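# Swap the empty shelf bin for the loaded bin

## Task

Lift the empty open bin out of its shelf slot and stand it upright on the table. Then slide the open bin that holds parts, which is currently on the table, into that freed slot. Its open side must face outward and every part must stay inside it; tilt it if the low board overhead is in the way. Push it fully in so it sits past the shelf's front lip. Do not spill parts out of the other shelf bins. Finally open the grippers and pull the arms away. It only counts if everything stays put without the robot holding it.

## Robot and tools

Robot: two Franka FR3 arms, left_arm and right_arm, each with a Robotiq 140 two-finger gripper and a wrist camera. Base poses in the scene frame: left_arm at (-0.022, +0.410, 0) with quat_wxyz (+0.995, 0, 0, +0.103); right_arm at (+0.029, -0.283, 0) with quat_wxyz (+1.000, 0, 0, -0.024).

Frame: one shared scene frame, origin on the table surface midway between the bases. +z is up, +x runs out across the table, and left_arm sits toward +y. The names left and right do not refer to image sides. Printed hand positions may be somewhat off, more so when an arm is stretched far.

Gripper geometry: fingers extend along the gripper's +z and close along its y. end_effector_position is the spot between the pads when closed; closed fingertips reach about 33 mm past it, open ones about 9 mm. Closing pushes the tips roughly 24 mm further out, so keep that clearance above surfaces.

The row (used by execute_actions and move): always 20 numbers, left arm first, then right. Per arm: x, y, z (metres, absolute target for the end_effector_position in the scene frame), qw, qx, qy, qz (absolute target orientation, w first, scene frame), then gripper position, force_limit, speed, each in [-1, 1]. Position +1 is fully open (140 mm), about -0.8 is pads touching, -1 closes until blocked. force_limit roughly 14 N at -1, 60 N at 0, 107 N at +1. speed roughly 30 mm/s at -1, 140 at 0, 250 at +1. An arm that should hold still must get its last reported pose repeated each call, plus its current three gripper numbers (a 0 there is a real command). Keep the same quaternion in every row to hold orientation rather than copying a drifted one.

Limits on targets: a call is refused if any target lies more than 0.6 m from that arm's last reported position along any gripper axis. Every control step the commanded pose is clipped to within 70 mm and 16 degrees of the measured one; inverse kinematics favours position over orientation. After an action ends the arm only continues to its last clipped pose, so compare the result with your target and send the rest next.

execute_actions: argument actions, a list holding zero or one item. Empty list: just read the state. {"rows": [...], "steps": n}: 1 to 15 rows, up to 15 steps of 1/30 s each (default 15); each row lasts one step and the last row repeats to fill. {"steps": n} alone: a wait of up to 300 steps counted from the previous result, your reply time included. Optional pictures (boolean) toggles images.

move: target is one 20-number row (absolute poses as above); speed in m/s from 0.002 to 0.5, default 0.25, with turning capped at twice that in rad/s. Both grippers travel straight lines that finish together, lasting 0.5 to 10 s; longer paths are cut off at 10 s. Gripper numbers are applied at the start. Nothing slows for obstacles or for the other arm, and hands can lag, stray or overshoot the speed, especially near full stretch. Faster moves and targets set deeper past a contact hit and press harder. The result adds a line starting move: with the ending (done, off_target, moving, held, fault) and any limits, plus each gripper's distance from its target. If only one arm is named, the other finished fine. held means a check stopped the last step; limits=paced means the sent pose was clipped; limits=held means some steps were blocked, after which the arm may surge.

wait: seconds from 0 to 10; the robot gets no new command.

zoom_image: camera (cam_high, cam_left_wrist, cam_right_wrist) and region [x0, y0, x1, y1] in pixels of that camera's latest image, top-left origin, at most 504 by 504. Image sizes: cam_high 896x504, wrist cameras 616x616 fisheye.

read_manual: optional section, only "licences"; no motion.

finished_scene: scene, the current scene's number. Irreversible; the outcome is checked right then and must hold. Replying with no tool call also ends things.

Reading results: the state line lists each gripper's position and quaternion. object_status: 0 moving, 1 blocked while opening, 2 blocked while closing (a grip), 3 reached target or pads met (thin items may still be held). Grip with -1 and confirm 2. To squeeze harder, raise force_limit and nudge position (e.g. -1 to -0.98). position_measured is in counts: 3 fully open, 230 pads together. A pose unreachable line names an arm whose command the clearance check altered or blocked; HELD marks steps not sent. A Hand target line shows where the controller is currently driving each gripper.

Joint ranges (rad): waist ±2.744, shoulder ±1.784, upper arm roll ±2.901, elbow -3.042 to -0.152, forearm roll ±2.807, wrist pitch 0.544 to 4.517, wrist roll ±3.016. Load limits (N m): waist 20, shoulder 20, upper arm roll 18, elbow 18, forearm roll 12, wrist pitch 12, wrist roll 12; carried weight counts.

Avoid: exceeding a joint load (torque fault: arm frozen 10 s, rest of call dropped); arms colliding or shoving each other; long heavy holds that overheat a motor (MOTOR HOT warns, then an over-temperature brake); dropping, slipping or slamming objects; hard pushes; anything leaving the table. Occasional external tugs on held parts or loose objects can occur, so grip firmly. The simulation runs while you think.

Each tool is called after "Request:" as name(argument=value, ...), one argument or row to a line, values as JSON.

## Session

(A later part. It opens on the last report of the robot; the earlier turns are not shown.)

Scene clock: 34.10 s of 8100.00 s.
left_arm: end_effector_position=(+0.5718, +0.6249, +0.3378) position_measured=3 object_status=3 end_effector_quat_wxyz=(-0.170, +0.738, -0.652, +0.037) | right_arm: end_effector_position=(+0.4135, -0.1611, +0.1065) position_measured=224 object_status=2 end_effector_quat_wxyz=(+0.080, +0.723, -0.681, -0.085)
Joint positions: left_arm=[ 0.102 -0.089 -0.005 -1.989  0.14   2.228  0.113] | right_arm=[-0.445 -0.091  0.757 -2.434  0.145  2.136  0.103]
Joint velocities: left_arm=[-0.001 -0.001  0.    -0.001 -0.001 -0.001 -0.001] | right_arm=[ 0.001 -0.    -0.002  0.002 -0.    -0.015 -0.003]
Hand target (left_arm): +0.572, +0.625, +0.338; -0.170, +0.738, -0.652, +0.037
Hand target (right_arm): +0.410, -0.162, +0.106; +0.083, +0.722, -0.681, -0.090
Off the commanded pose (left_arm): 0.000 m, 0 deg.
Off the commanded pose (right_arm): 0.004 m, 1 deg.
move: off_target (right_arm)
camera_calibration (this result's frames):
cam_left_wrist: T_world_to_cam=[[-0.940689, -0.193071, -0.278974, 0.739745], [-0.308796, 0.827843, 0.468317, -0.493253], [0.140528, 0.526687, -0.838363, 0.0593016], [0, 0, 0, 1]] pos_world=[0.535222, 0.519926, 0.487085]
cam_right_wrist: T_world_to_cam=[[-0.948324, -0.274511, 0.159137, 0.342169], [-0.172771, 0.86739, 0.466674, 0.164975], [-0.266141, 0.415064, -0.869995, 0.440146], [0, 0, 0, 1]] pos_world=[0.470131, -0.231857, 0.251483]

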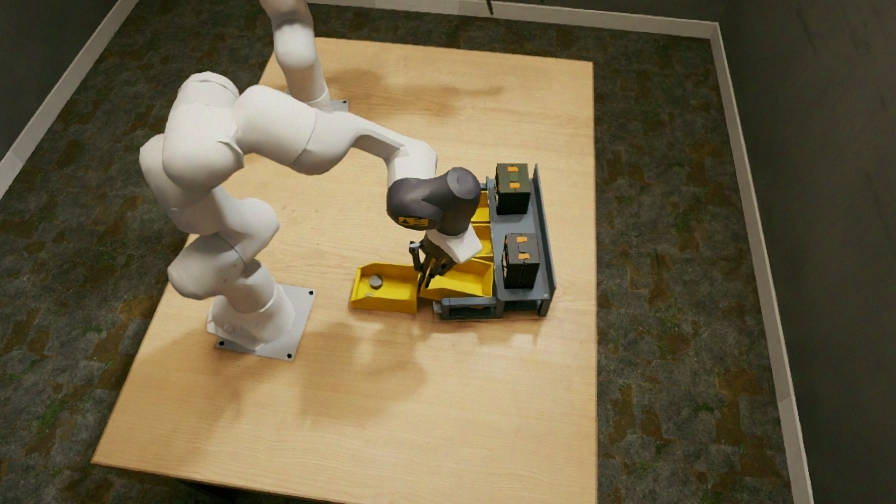

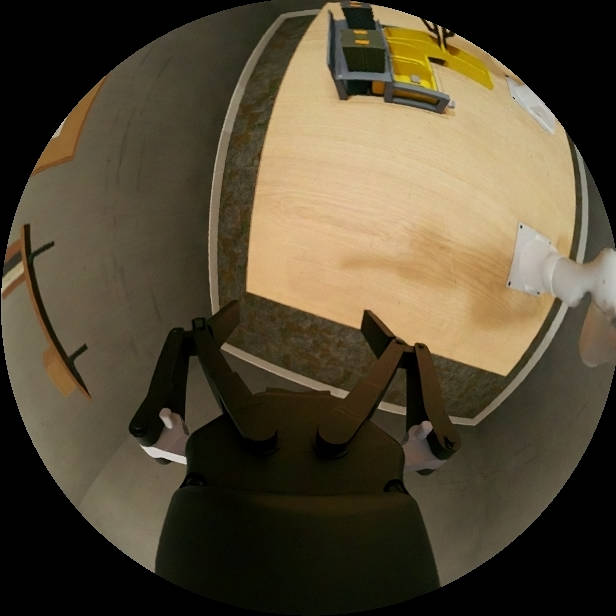

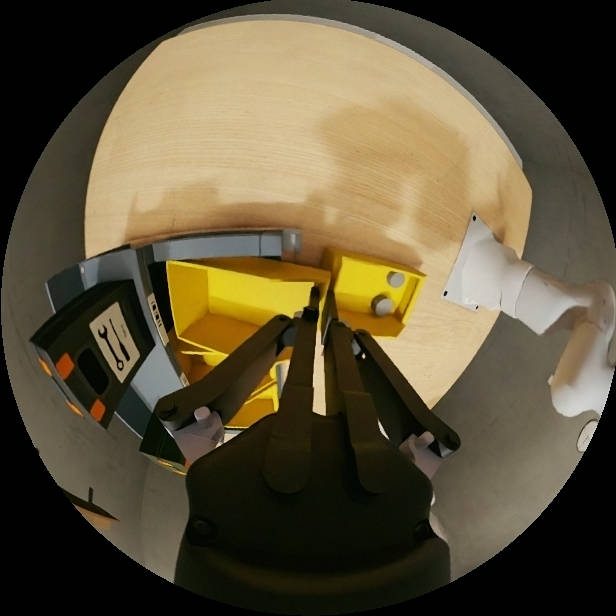

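Request:
move(
  target=[0.5718,0.6249,0.3378,-0.170,0.738,-0.652,0.037,1,0,0,0.415,-0.162,0.2,0.084,0.7215,-0.682,-0.089,-1,0.8,-0.5],
  speed=0.1,
)

Request:
move(
  target=[0.5718,0.6249,0.3378,-0.170,0.738,-0.652,0.037,1,0,0,0.4,-0.4,0.17,0,0.707,-0.707,0,-1,0.8,-0.5],
  speed=0.15,
)

Request:
move(
  target=[0.5718,0.6249,0.3378,-0.170,0.738,-0.652,0.037,1,0,0,0.4,-0.4,0.075,0,0.707,-0.707,0,-1,0.8,-0.5],
  speed=0.08,
)

Request:
zoom_image(
  camera="cam_high",
  region=[330,230,600,430],
)

Scene clock: 37.17 s of 8100.00 s.
left_arm: end_effector_position=(+0.5718, +0.6249, +0.3378) position_measured=3 object_status=3 end_effector_quat_wxyz=(-0.170, +0.738, -0.652, +0.037) | right_arm: end_effector_position=(+0.4157, -0.1619, +0.1971) position_measured=224 object_status=2 end_effector_quat_wxyz=(+0.085, +0.720, -0.683, -0.089)
Joint positions: left_arm=[ 0.102 -0.089 -0.005 -1.989  0.14   2.228  0.113] | right_arm=[-0.439 -0.241  0.711 -2.301  0.21   1.865  0.052]
Joint velocities: left_arm=[ 0.001 -0.001  0.001  0.001  0.001 -0.     0.   ] | right_arm=[ 0.001 -0.001  0.     0.     0.001 -0.011 -0.004]
Hand target (left_arm): +0.572, +0.625, +0.338; -0.170, +0.738, -0.652, +0.037
Hand target (right_arm): +0.415, -0.161, +0.199; +0.084, +0.721, -0.682, -0.090
Off the commanded pose (left_arm): 0.000 m, 0 deg.
Off the commanded pose (right_arm): 0.003 m, 0 deg.
move: done
camera_calibration (this result's frames):
cam_left_wrist: T_world_to_cam=[[-0.940689, -0.193071, -0.278974, 0.739745], [-0.308796, 0.827843, 0.468317, -0.493253], [0.140528, 0.526687, -0.838363, 0.0593016], [0, 0, 0, 1]] pos_world=[0.535222, 0.519926, 0.487085]
cam_right_wrist: T_world_to_cam=[[-0.948262, -0.266834, 0.172045, 0.328217], [-0.16066, 0.870678, 0.464874, 0.119663], [-0.27384, 0.413181, -0.8685, 0.522471], [0, 0, 0, 1]] pos_world=[0.473534, -0.232484, 0.34167]

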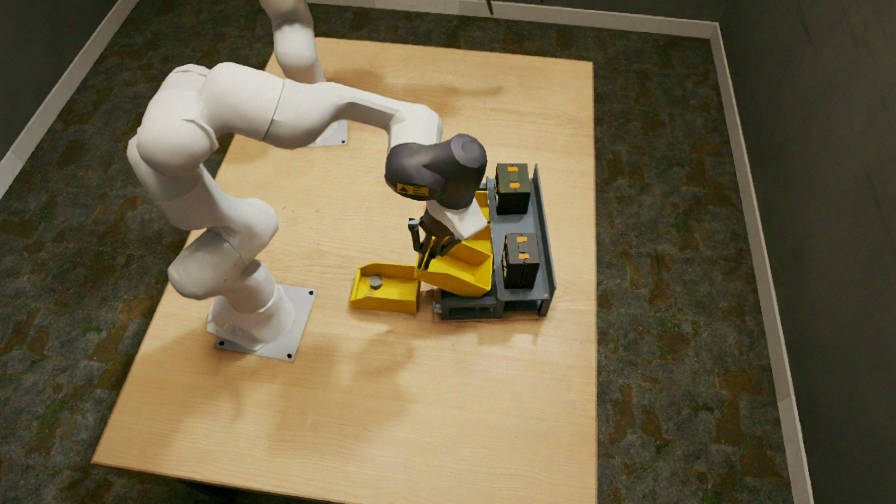

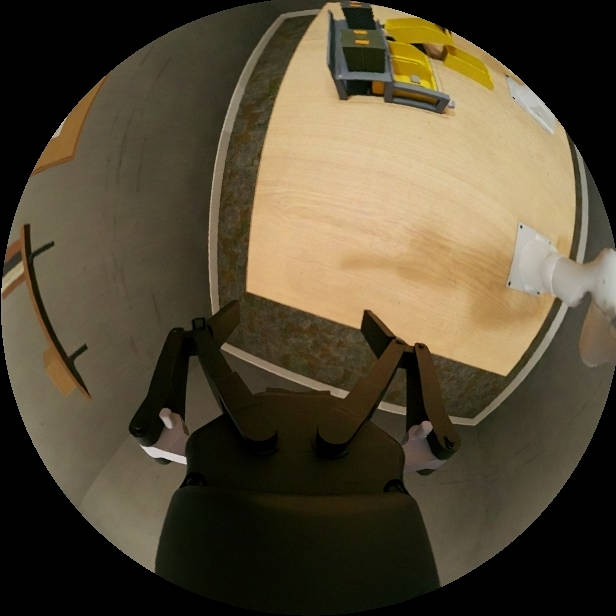

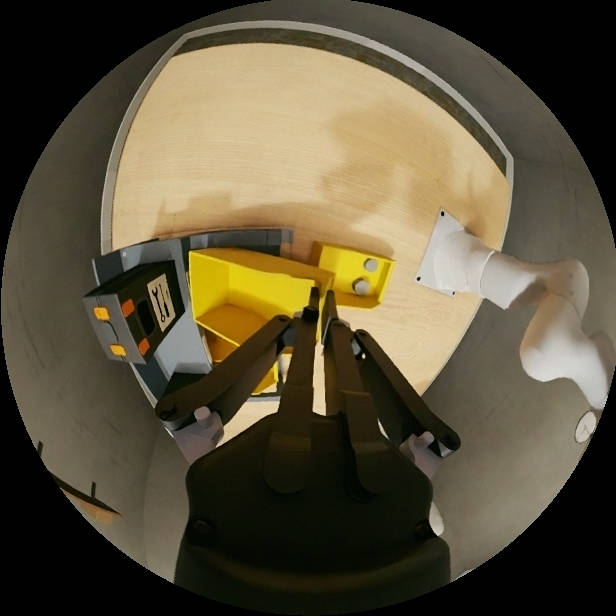

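Scene clock: 39.50 s of 8100.00 s.
left_arm: end_effector_position=(+0.5718, +0.6249, +0.3378) position_measured=3 object_status=3 end_effector_quat_wxyz=(-0.170, +0.738, -0.652, +0.037) | right_arm: end_effector_position=(+0.4052, -0.3949, +0.1693) position_measured=225 object_status=2 end_effector_quat_wxyz=(-0.004, +0.701, -0.713, -0.005)
Joint positions: left_arm=[ 0.102 -0.089 -0.005 -1.989  0.14   2.228  0.113] | right_arm=[-0.536 -0.421  0.283 -2.626  0.158  2.208 -0.404]
Joint velocities: left_arm=[ 0.     0.001 -0.    -0.001 -0.002 -0.    -0.001] | right_arm=[ 0.001  0.    -0.001  0.    -0.001  0.005 -0.03 ]
Hand target (left_arm): +0.572, +0.625, +0.338; -0.170, +0.738, -0.652, +0.037
Hand target (right_arm): +0.407, -0.396, +0.169; -0.004, +0.707, -0.708, -0.003
Off the commanded pose (left_arm): 0.000 m, 0 deg.
Off the commanded pose (right_arm): 0.007 m, 1 deg.
move: off_target (right_arm)
camera_calibration (this result's frames):
cam_left_wrist: T_world_to_cam=[[-0.940689, -0.193071, -0.278974, 0.739745], [-0.308796, 0.827843, 0.468317, -0.493253], [0.140528, 0.526687, -0.838363, 0.0593015], [0, 0, 0, 1]] pos_world=[0.535222, 0.519926, 0.487085]
cam_right_wrist: T_world_to_cam=[[-0.977564, -0.200174, -0.0655608, 0.339381], [-0.208858, 0.880799, 0.424938, 0.364059], [-0.0273154, 0.429097, -0.902845, 0.503951], [0, 0, 0, 1]] pos_world=[0.421569, -0.468971, 0.322537]

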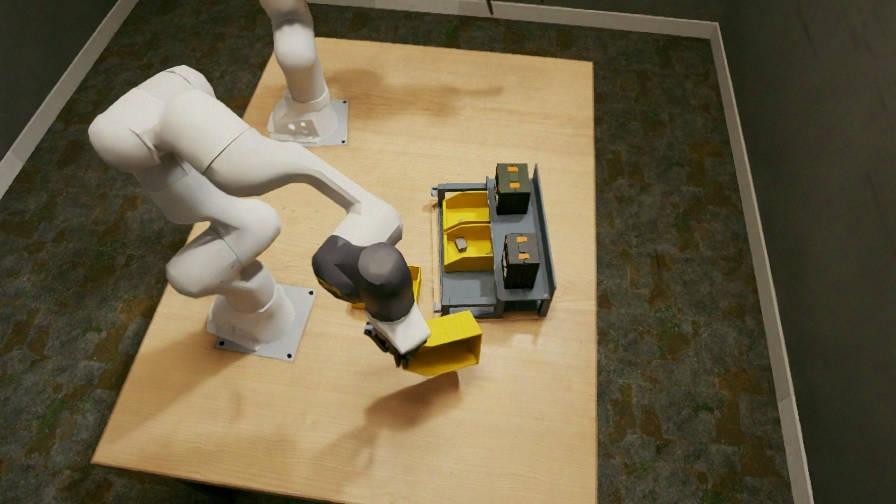

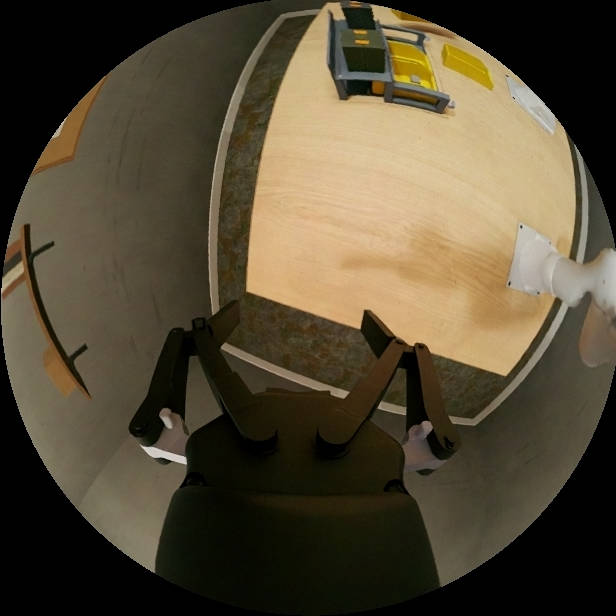

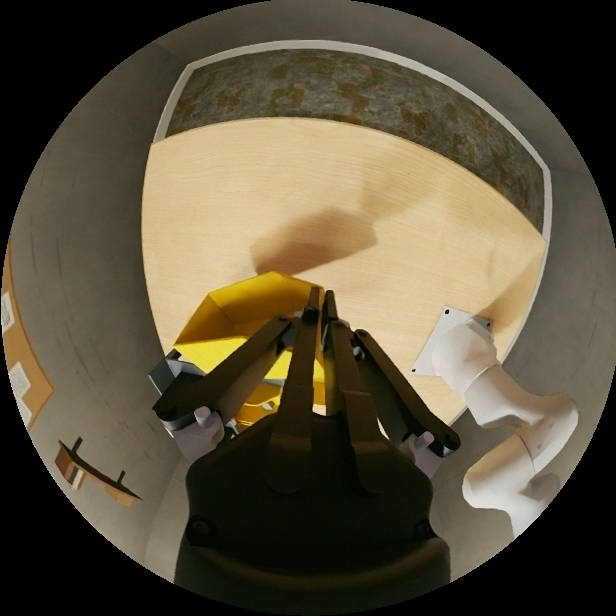

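Scene clock: 41.23 s of 8100.00 s.
left_arm: end_effector_position=(+0.5718, +0.6249, +0.3378) position_measured=3 object_status=3 end_effector_quat_wxyz=(-0.170, +0.738, -0.652, +0.037) | right_arm: end_effector_position=(+0.4014, -0.3998, +0.0786) position_measured=225 object_status=2 end_effector_quat_wxyz=(-0.002, +0.709, -0.705, +0.001)
Joint positions: left_arm=[ 0.102 -0.089 -0.005 -1.989  0.14   2.228  0.113] | right_arm=[-0.549 -0.237  0.309 -2.741  0.127  2.514 -0.404]
Joint velocities: left_arm=[-0.     0.001  0.     0.001  0.001  0.001  0.001] | right_arm=[-0.001  0.001  0.002 -0.002 -0.     0.013  0.   ]
Hand target (left_arm): +0.572, +0.625, +0.338; -0.170, +0.738, -0.652, +0.037
Hand target (right_arm): +0.400, -0.400, +0.076; -0.000, +0.707, -0.707, -0.000
Off the commanded pose (left_arm): 0.000 m, 0 deg.
Off the commanded pose (right_arm): 0.004 m, 0 deg.
move: off_target (right_arm)
camera_calibration (this result's frames):
cam_left_wrist: T_world_to_cam=[[-0.940689, -0.193071, -0.278975, 0.739745], [-0.308796, 0.827843, 0.468317, -0.493253], [0.140528, 0.526687, -0.838363, 0.0593015], [0, 0, 0, 1]] pos_world=[0.535222, 0.519926, 0.487085]
cam_right_wrist: T_world_to_cam=[[-0.972778, -0.221147, -0.0692569, 0.318644], [-0.229744, 0.881207, 0.413149, 0.415574], [-0.0303373, 0.417814, -0.908026, 0.421167], [0, 0, 0, 1]] pos_world=[0.418223, -0.471709, 0.232804]

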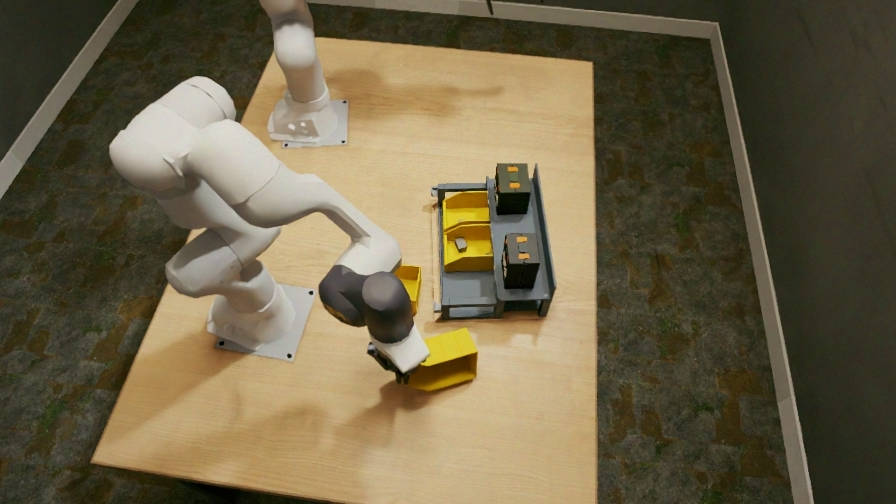

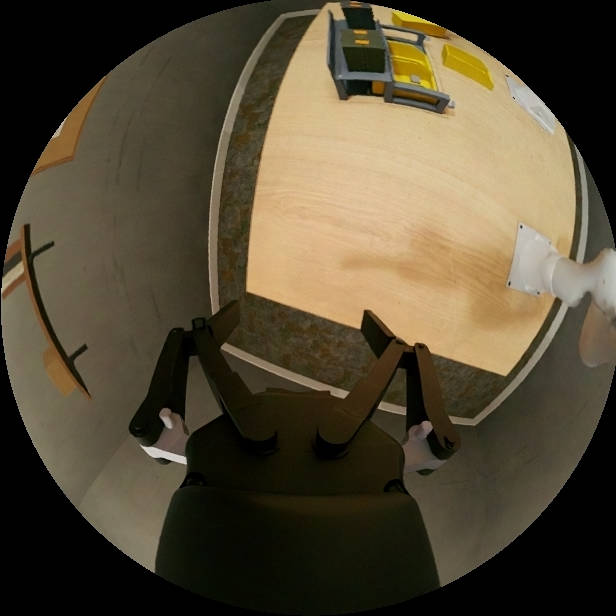

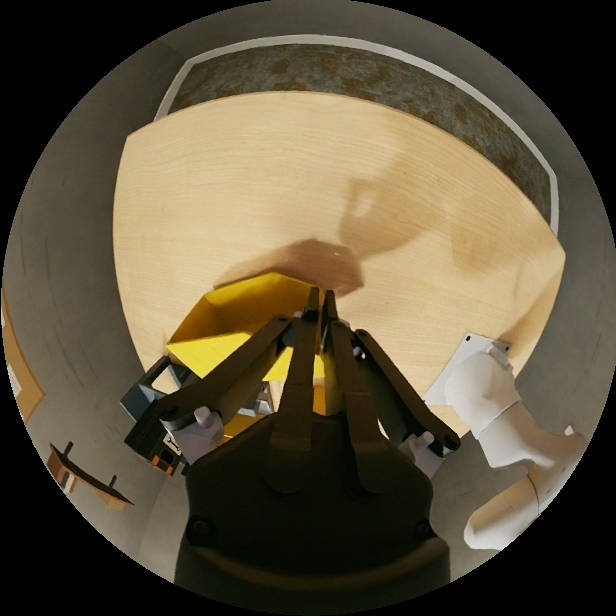

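Region (330, 230, 600, 430) of cam_high's 896x504 image, scaled by 1.867, with more detail than that image has; it fills the top 373 rows of this view, and the rest is white.

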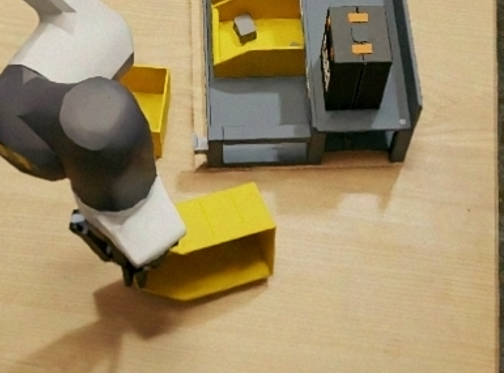

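Request:
zoom_image(
  camera="cam_right_wrist",
  region=[140,220,420,420],
)

Request:
zoom_image(
  camera="cam_high",
  region=[380,310,500,410],
)

Region (140, 220, 420, 420) of cam_right_wrist's 616x616 image, scaled by 1.800, with more detail than that image has; it fills the top 360 rows of this view, and the rest is white.

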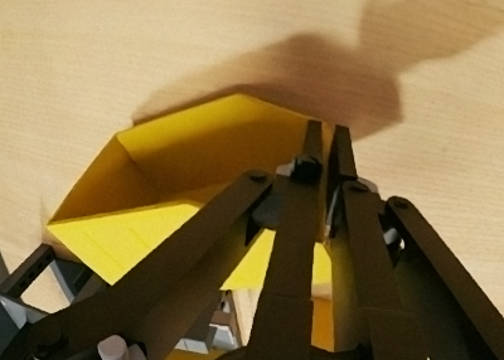

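Region (380, 310, 500, 410) of cam_high's 896x504 image, scaled by 4.200, with more detail than that image has.

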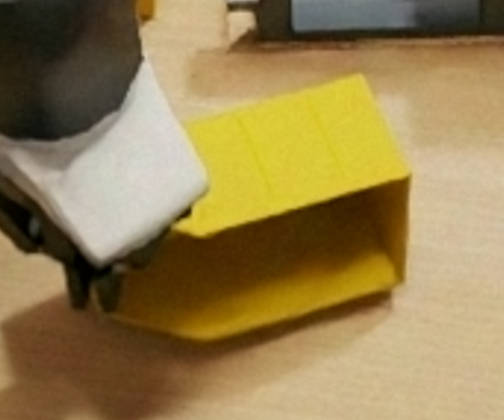

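Request:
move(
  target=[0.5718,0.6249,0.3378,-0.170,0.738,-0.652,0.037,1,0,0,0.4,-0.45,0.12,0.242,0.665,-0.665,0.242,-1,0.8,-0.5],
  speed=0.1,
)

Request:
zoom_image(
  camera="cam_high",
  region=[330,260,560,450],
)

Scene clock: 48.43 s of 8100.00 s.
left_arm: end_effector_position=(+0.5718, +0.6249, +0.3378) position_measured=3 object_status=3 end_effector_quat_wxyz=(-0.170, +0.738, -0.652, +0.037) | right_arm: end_effector_position=(+0.3998, -0.4583, +0.1189) position_measured=225 object_status=2 end_effector_quat_wxyz=(+0.251, +0.663, -0.662, +0.243)
Joint positions: left_arm=[ 0.102 -0.089 -0.005 -1.989  0.14   2.228  0.113] | right_arm=[-1.144 -0.594  1.233 -2.793 -0.29   2.557  0.222]
Joint velocities: left_arm=[-0.001 -0.001 -0.001  0.001 -0.    -0.001  0.   ] | right_arm=[-0.007 -0.005  0.008 -0.001  0.01  -0.002  0.022]
Hand target (left_arm): +0.572, +0.625, +0.338; -0.170, +0.738, -0.652, +0.037
Hand target (right_arm): +0.397, -0.460, +0.119; +0.253, +0.657, -0.668, +0.243
Off the commanded pose (left_arm): 0.000 m, 0 deg.
Off the commanded pose (right_arm): 0.008 m, 1 deg.
After step 90, 0.30 s passed at rest.
move: off_target (right_arm)
camera_calibration (this result's frames):
cam_left_wrist: T_world_to_cam=[[-0.940689, -0.193071, -0.278974, 0.739745], [-0.308796, 0.827843, 0.468317, -0.493253], [0.140528, 0.526687, -0.838363, 0.0593016], [0, 0, 0, 1]] pos_world=[0.535222, 0.519926, 0.487085]
cam_right_wrist: T_world_to_cam=[[-0.973858, -0.202247, 0.103427, 0.295569], [-0.222924, 0.938401, -0.264022, 0.554134], [-0.0436578, -0.280177, -0.958955, 0.173599], [0, 0, 0, 1]] pos_world=[0.418951, -0.411584, 0.282207]

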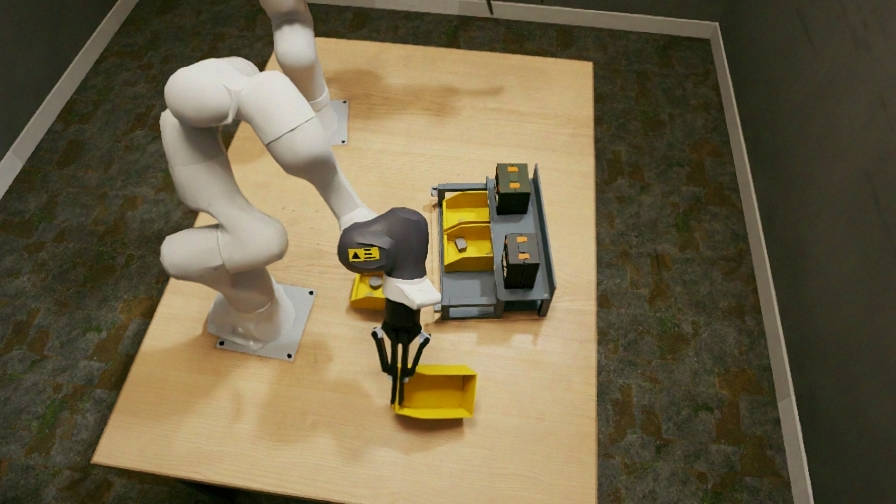

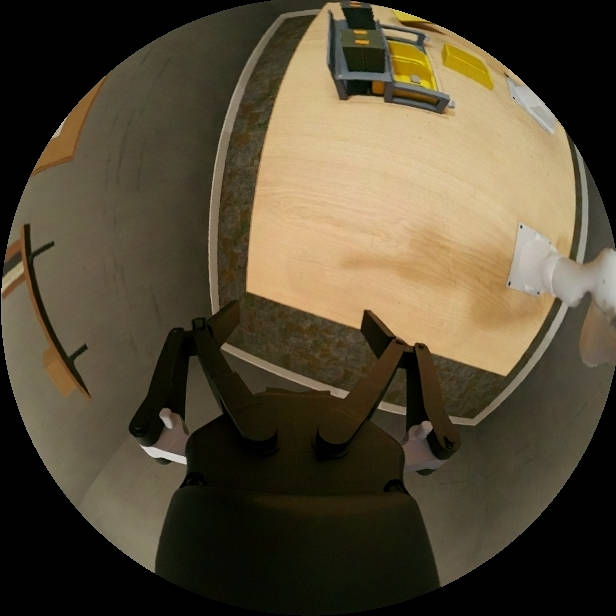

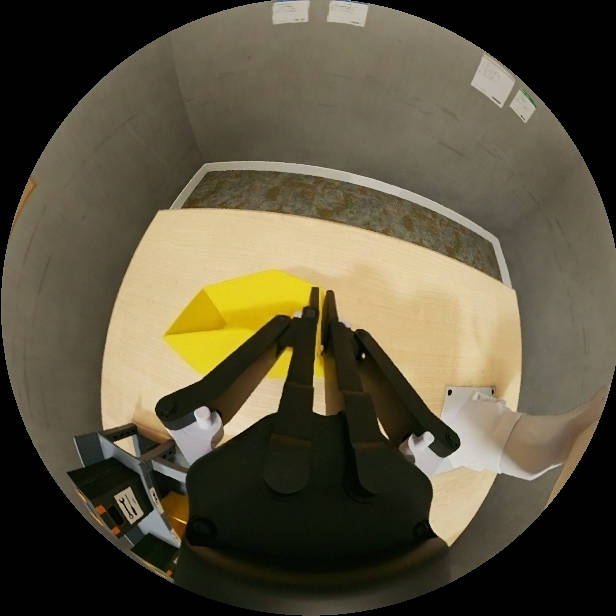

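Region (330, 260, 560, 450) of cam_high's 896x504 image, scaled by 2.191, with more detail than that image has; it fills the top 416 rows of this view, and the rest is white.

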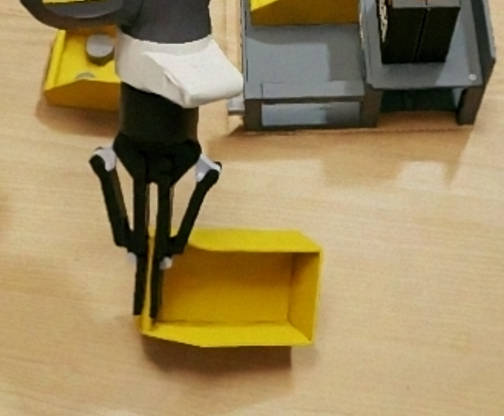

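Request:
move(
  target=[0.5718,0.6249,0.3378,-0.170,0.738,-0.652,0.037,1,0,0,0.4,-0.45,0.055,0.27,0.654,-0.654,0.27,-1,0.8,-0.5],
  speed=0.04,
)

Request:
zoom_image(
  camera="cam_high",
  region=[330,300,560,470],
)

Scene clock: 51.33 s of 8100.00 s.
left_arm: end_effector_position=(+0.5718, +0.6249, +0.3378) position_measured=3 object_status=3 end_effector_quat_wxyz=(-0.170, +0.738, -0.652, +0.037) | right_arm: end_effector_position=(+0.3998, -0.4523, +0.0575) position_measured=226 object_status=2 end_effector_quat_wxyz=(+0.275, +0.656, -0.649, +0.270)
Joint positions: left_arm=[ 0.102 -0.089 -0.005 -1.989  0.14   2.228  0.113] | right_arm=[-1.441 -0.665  1.652 -2.788 -0.281  2.703  0.389]
Joint velocities: left_arm=[-0.001 -0.001 -0.     0.001  0.     0.    -0.   ] | right_arm=[-0.006 -0.001  0.006 -0.002  0.006  0.009  0.016]
Hand target (left_arm): +0.572, +0.625, +0.338; -0.170, +0.738, -0.652, +0.037
Hand target (right_arm): +0.398, -0.453, +0.055; +0.272, +0.653, -0.654, +0.270
Off the commanded pose (left_arm): 0.000 m, 0 deg.
Off the commanded pose (right_arm): 0.003 m, 1 deg.
move: done
camera_calibration (this result's frames):
cam_left_wrist: T_world_to_cam=[[-0.940689, -0.193071, -0.278974, 0.739745], [-0.308796, 0.827843, 0.468317, -0.493253], [0.140528, 0.526687, -0.838363, 0.0593016], [0, 0, 0, 1]] pos_world=[0.535222, 0.519926, 0.487085]
cam_right_wrist: T_world_to_cam=[[-0.971467, -0.205661, 0.118129, 0.299787], [-0.233958, 0.912704, -0.335015, 0.529087], [-0.0389173, -0.353094, -0.934778, 0.0801413], [0, 0, 0, 1]] pos_world=[0.418136, -0.392948, 0.216753]

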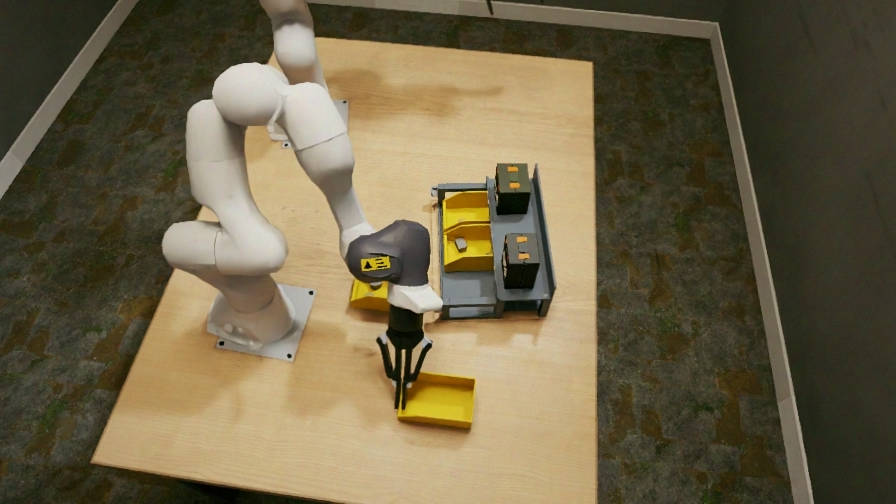

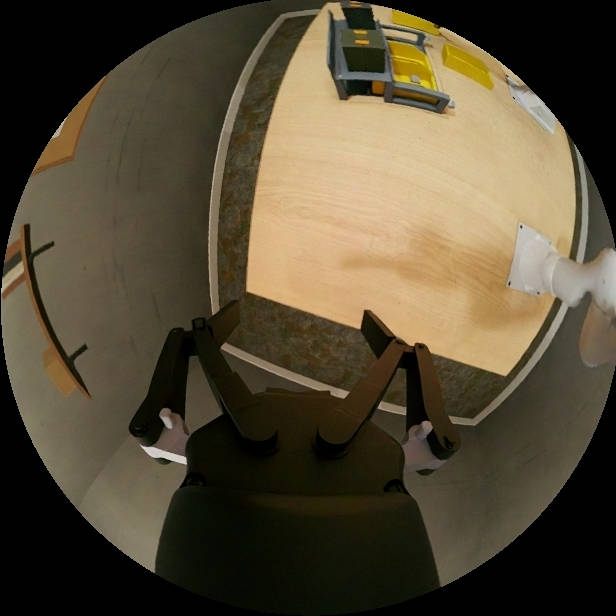

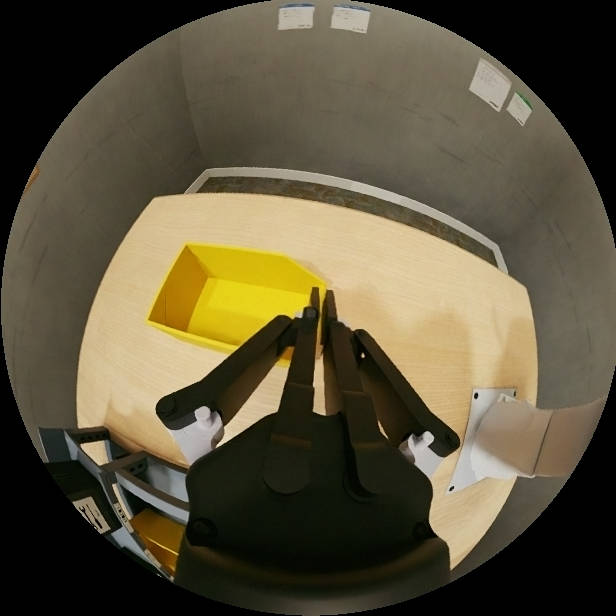

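Region (330, 300, 560, 470) of cam_high's 896x504 image, scaled by 2.191, with more detail than that image has; it fills the top 373 rows of this view, and the rest is white.

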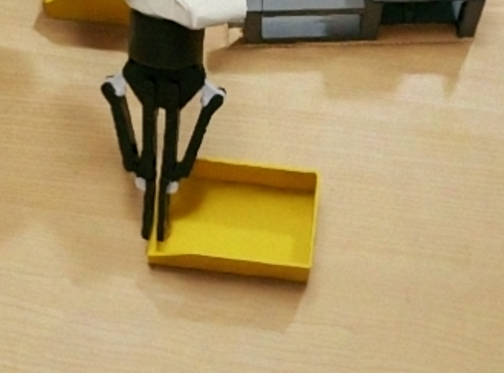

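Request:
move(
  target=[0.5718,0.6249,0.3378,-0.170,0.738,-0.652,0.037,1,0,0,0.4,-0.452,0.057,0.27,0.654,-0.654,0.27,-0.55,0.8,0],
)

Request:
move(
  target=[0.5718,0.6249,0.3378,-0.170,0.738,-0.652,0.037,1,0,0,0.4,-0.43,0.2,0.12,0.697,-0.697,0.12,-0.55,0.8,0],
  speed=0.2,
)

Request:
move(
  target=[0.5718,0.6249,0.3378,-0.170,0.738,-0.652,0.037,1,0,0,0.235,-0.19,0.2,0,0.707,-0.707,0,-0.55,0.8,0],
  speed=0.3,
)

Request:
zoom_image(
  camera="cam_right_wrist",
  region=[170,180,450,400],
)

Scene clock: 52.93 s of 8100.00 s.
left_arm: end_effector_position=(+0.5718, +0.6249, +0.3378) position_measured=3 object_status=3 end_effector_quat_wxyz=(-0.170, +0.738, -0.652, +0.037) | right_arm: end_effector_position=(+0.3997, -0.4528, +0.0576) position_measured=199 object_status=3 end_effector_quat_wxyz=(+0.273, +0.654, -0.652, +0.270)
Joint positions: left_arm=[ 0.102 -0.089 -0.005 -1.989  0.14   2.228  0.113] | right_arm=[-1.442 -0.663  1.648 -2.789 -0.281  2.705  0.394]
Joint velocities: left_arm=[ 0.    -0.001  0.     0.001  0.    -0.     0.001] | right_arm=[ 0.     0.    -0.001 -0.001  0.     0.001 -0.001]
Hand target (left_arm): +0.572, +0.625, +0.338; -0.170, +0.738, -0.652, +0.037
Hand target (right_arm): +0.400, -0.452, +0.057; +0.270, +0.654, -0.654, +0.270
Off the commanded pose (left_arm): 0.000 m, 0 deg.
Off the commanded pose (right_arm): 0.001 m, 0 deg.
move: done
camera_calibration (this result's frames):
cam_left_wrist: T_world_to_cam=[[-0.940689, -0.193071, -0.278975, 0.739745], [-0.308796, 0.827843, 0.468317, -0.493253], [0.140529, 0.526687, -0.838363, 0.0593015], [0, 0, 0, 1]] pos_world=[0.535222, 0.519926, 0.487085]
cam_right_wrist: T_world_to_cam=[[-0.973415, -0.199832, 0.111936, 0.303301], [-0.226234, 0.915177, -0.333569, 0.527545], [-0.0357837, -0.350025, -0.936057, 0.0802462], [0, 0, 0, 1]] pos_world=[0.417458, -0.3941, 0.217137]

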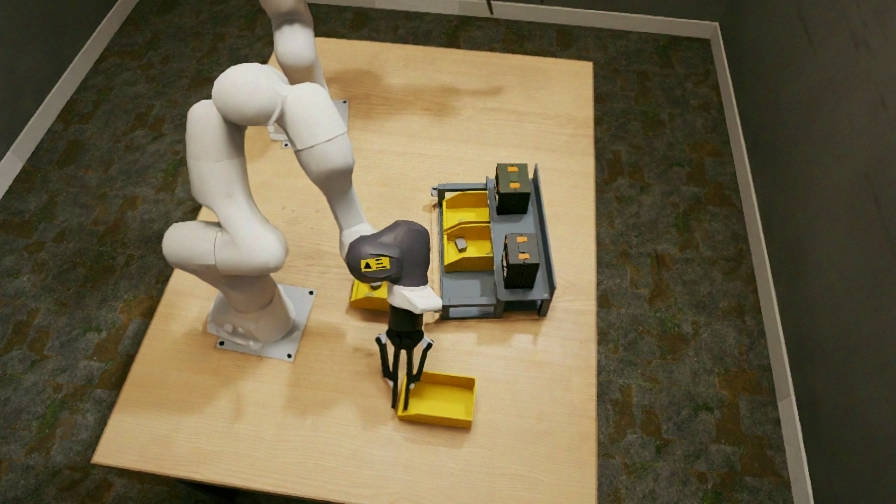

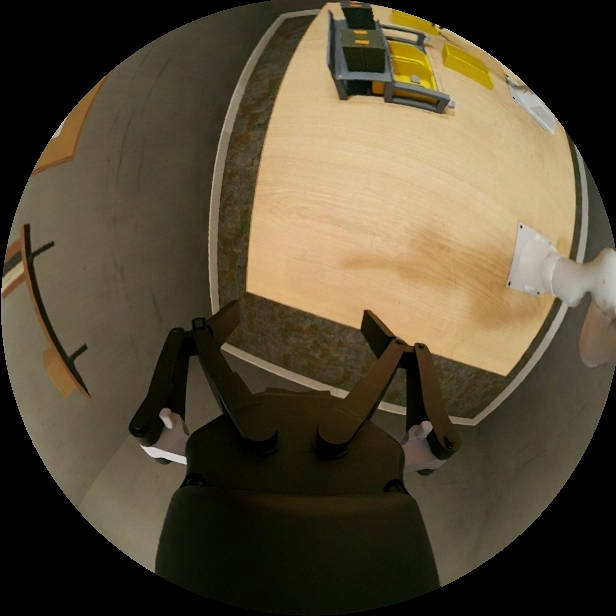

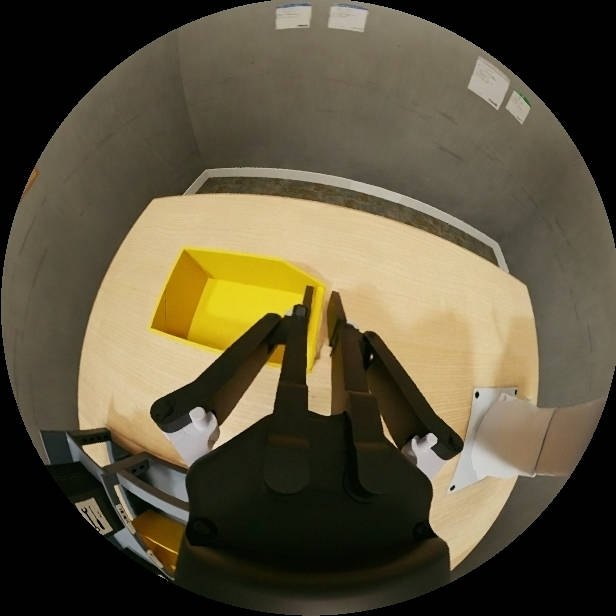

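Scene clock: 54.93 s of 8100.00 s.
left_arm: end_effector_position=(+0.5718, +0.6249, +0.3378) position_measured=3 object_status=3 end_effector_quat_wxyz=(-0.170, +0.738, -0.652, +0.037) | right_arm: end_effector_position=(+0.4057, -0.4214, +0.1990) position_measured=199 object_status=3 end_effector_quat_wxyz=(+0.110, +0.697, -0.698, +0.120)
Joint positions: left_arm=[ 0.102 -0.089 -0.005 -1.989  0.14   2.228  0.113] | right_arm=[-0.652 -0.573  0.539 -2.677 -0.043  2.26  -0.195]
Joint velocities: left_arm=[ 0.001  0.     0.     0.001  0.    -0.     0.   ] | right_arm=[ 0.001  0.001 -0.003 -0.    -0.002 -0.004 -0.025]
Hand target (left_arm): +0.572, +0.625, +0.338; -0.170, +0.738, -0.652, +0.037
Hand target (right_arm): +0.405, -0.421, +0.199; +0.112, +0.702, -0.693, +0.118
Off the commanded pose (left_arm): 0.000 m, 0 deg.
Off the commanded pose (right_arm): 0.010 m, 1 deg.
move: off_target (right_arm)
camera_calibration (this result's frames):
cam_left_wrist: T_world_to_cam=[[-0.94069, -0.193071, -0.278974, 0.739745], [-0.308796, 0.827843, 0.468317, -0.493253], [0.140528, 0.526687, -0.838363, 0.0593016], [0, 0, 0, 1]] pos_world=[0.535222, 0.519926, 0.487085]
cam_right_wrist: T_world_to_cam=[[-0.973953, -0.226658, -0.00646396, 0.31205], [-0.226088, 0.96854, 0.103995, 0.482658], [-0.0173107, 0.102748, -0.994557, 0.418752], [0, 0, 0, 1]] pos_world=[0.420294, -0.439771, 0.368296]

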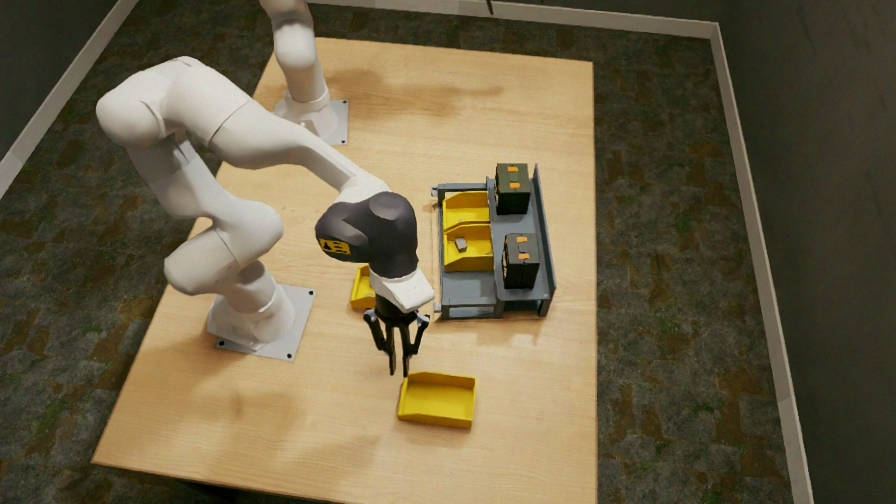

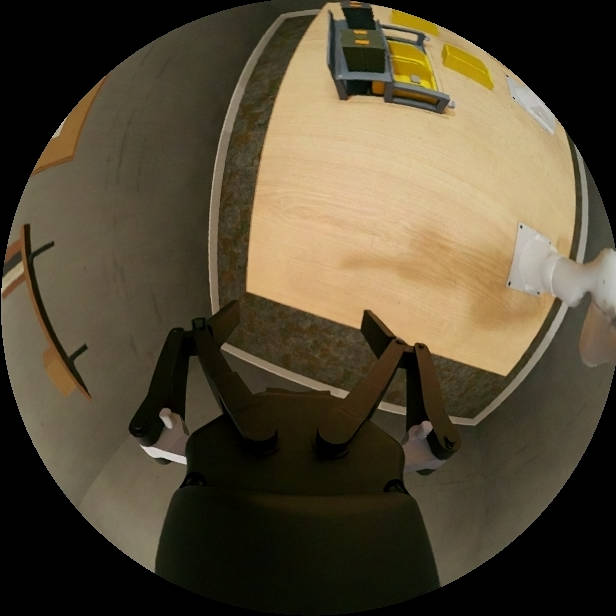

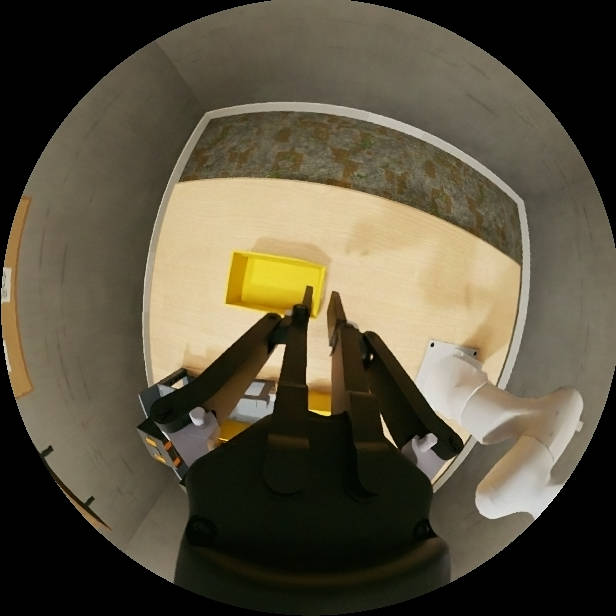

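Scene clock: 56.77 s of 8100.00 s.
left_arm: end_effector_position=(+0.5718, +0.6249, +0.3378) position_measured=3 object_status=3 end_effector_quat_wxyz=(-0.170, +0.738, -0.652, +0.037) | right_arm: end_effector_position=(+0.2356, -0.1990, +0.1993) position_measured=199 object_status=3 end_effector_quat_wxyz=(+0.000, +0.711, -0.704, +0.007)
Joint positions: left_arm=[ 0.102 -0.089 -0.005 -1.989  0.14   2.228  0.113] | right_arm=[-0.048 -1.275  0.447 -2.97   0.421  1.721 -0.029]
Joint velocities: left_arm=[-0.001 -0.    -0.     0.    -0.001  0.002 -0.001] | right_arm=[-0.    -0.001 -0.    -0.002  0.003 -0.011  0.023]
Hand target (left_arm): +0.572, +0.625, +0.338; -0.170, +0.738, -0.652, +0.037
Hand target (right_arm): +0.234, -0.199, +0.199; +0.001, +0.706, -0.708, +0.005
Off the commanded pose (left_arm): 0.000 m, 0 deg.
Off the commanded pose (right_arm): 0.009 m, 1 deg.
move: off_target (right_arm)
camera_calibration (this result's frames):
cam_left_wrist: T_world_to_cam=[[-0.940689, -0.193071, -0.278975, 0.739745], [-0.308796, 0.827843, 0.468317, -0.493253], [0.140528, 0.526687, -0.838363, 0.0593015], [0, 0, 0, 1]] pos_world=[0.535222, 0.519926, 0.487085]
cam_right_wrist: T_world_to_cam=[[-0.97126, -0.226893, -0.0719248, 0.209231], [-0.236447, 0.885042, 0.40099, 0.155401], [-0.0273253, 0.406472, -0.913255, 0.439912], [0, 0, 0, 1]] pos_world=[0.251983, -0.268875, 0.354487]

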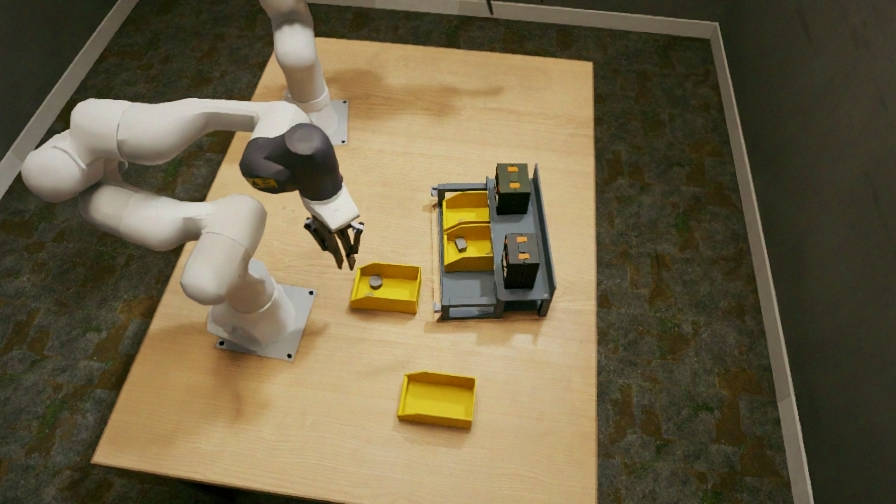

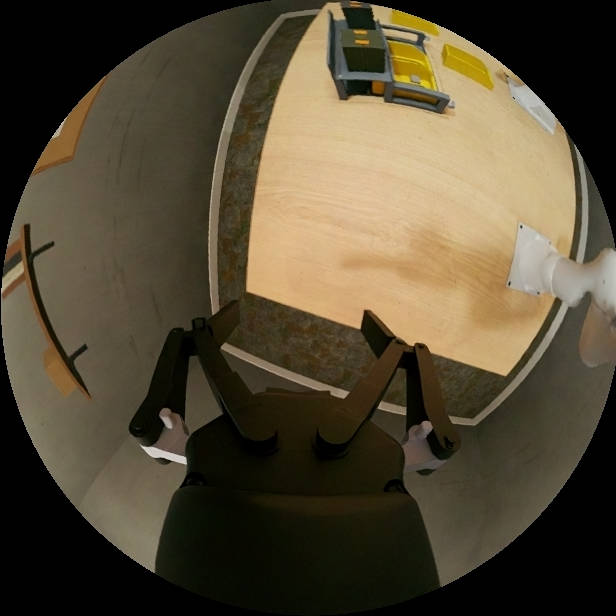

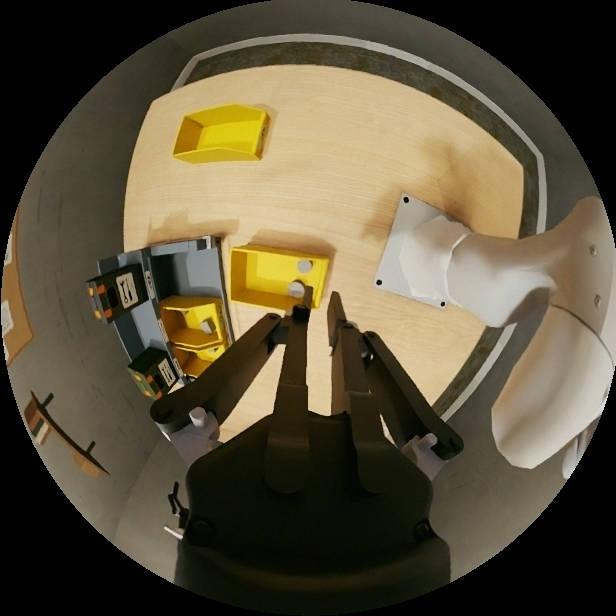

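Region (170, 180, 450, 400) of cam_right_wrist's 616x616 image, scaled by 1.800, with more detail than that image has; it fills the top 396 rows of this view, and the rest is white.

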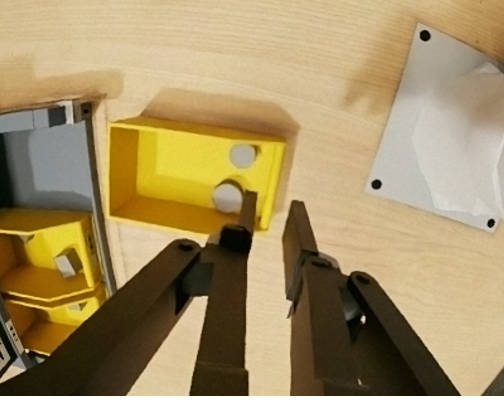

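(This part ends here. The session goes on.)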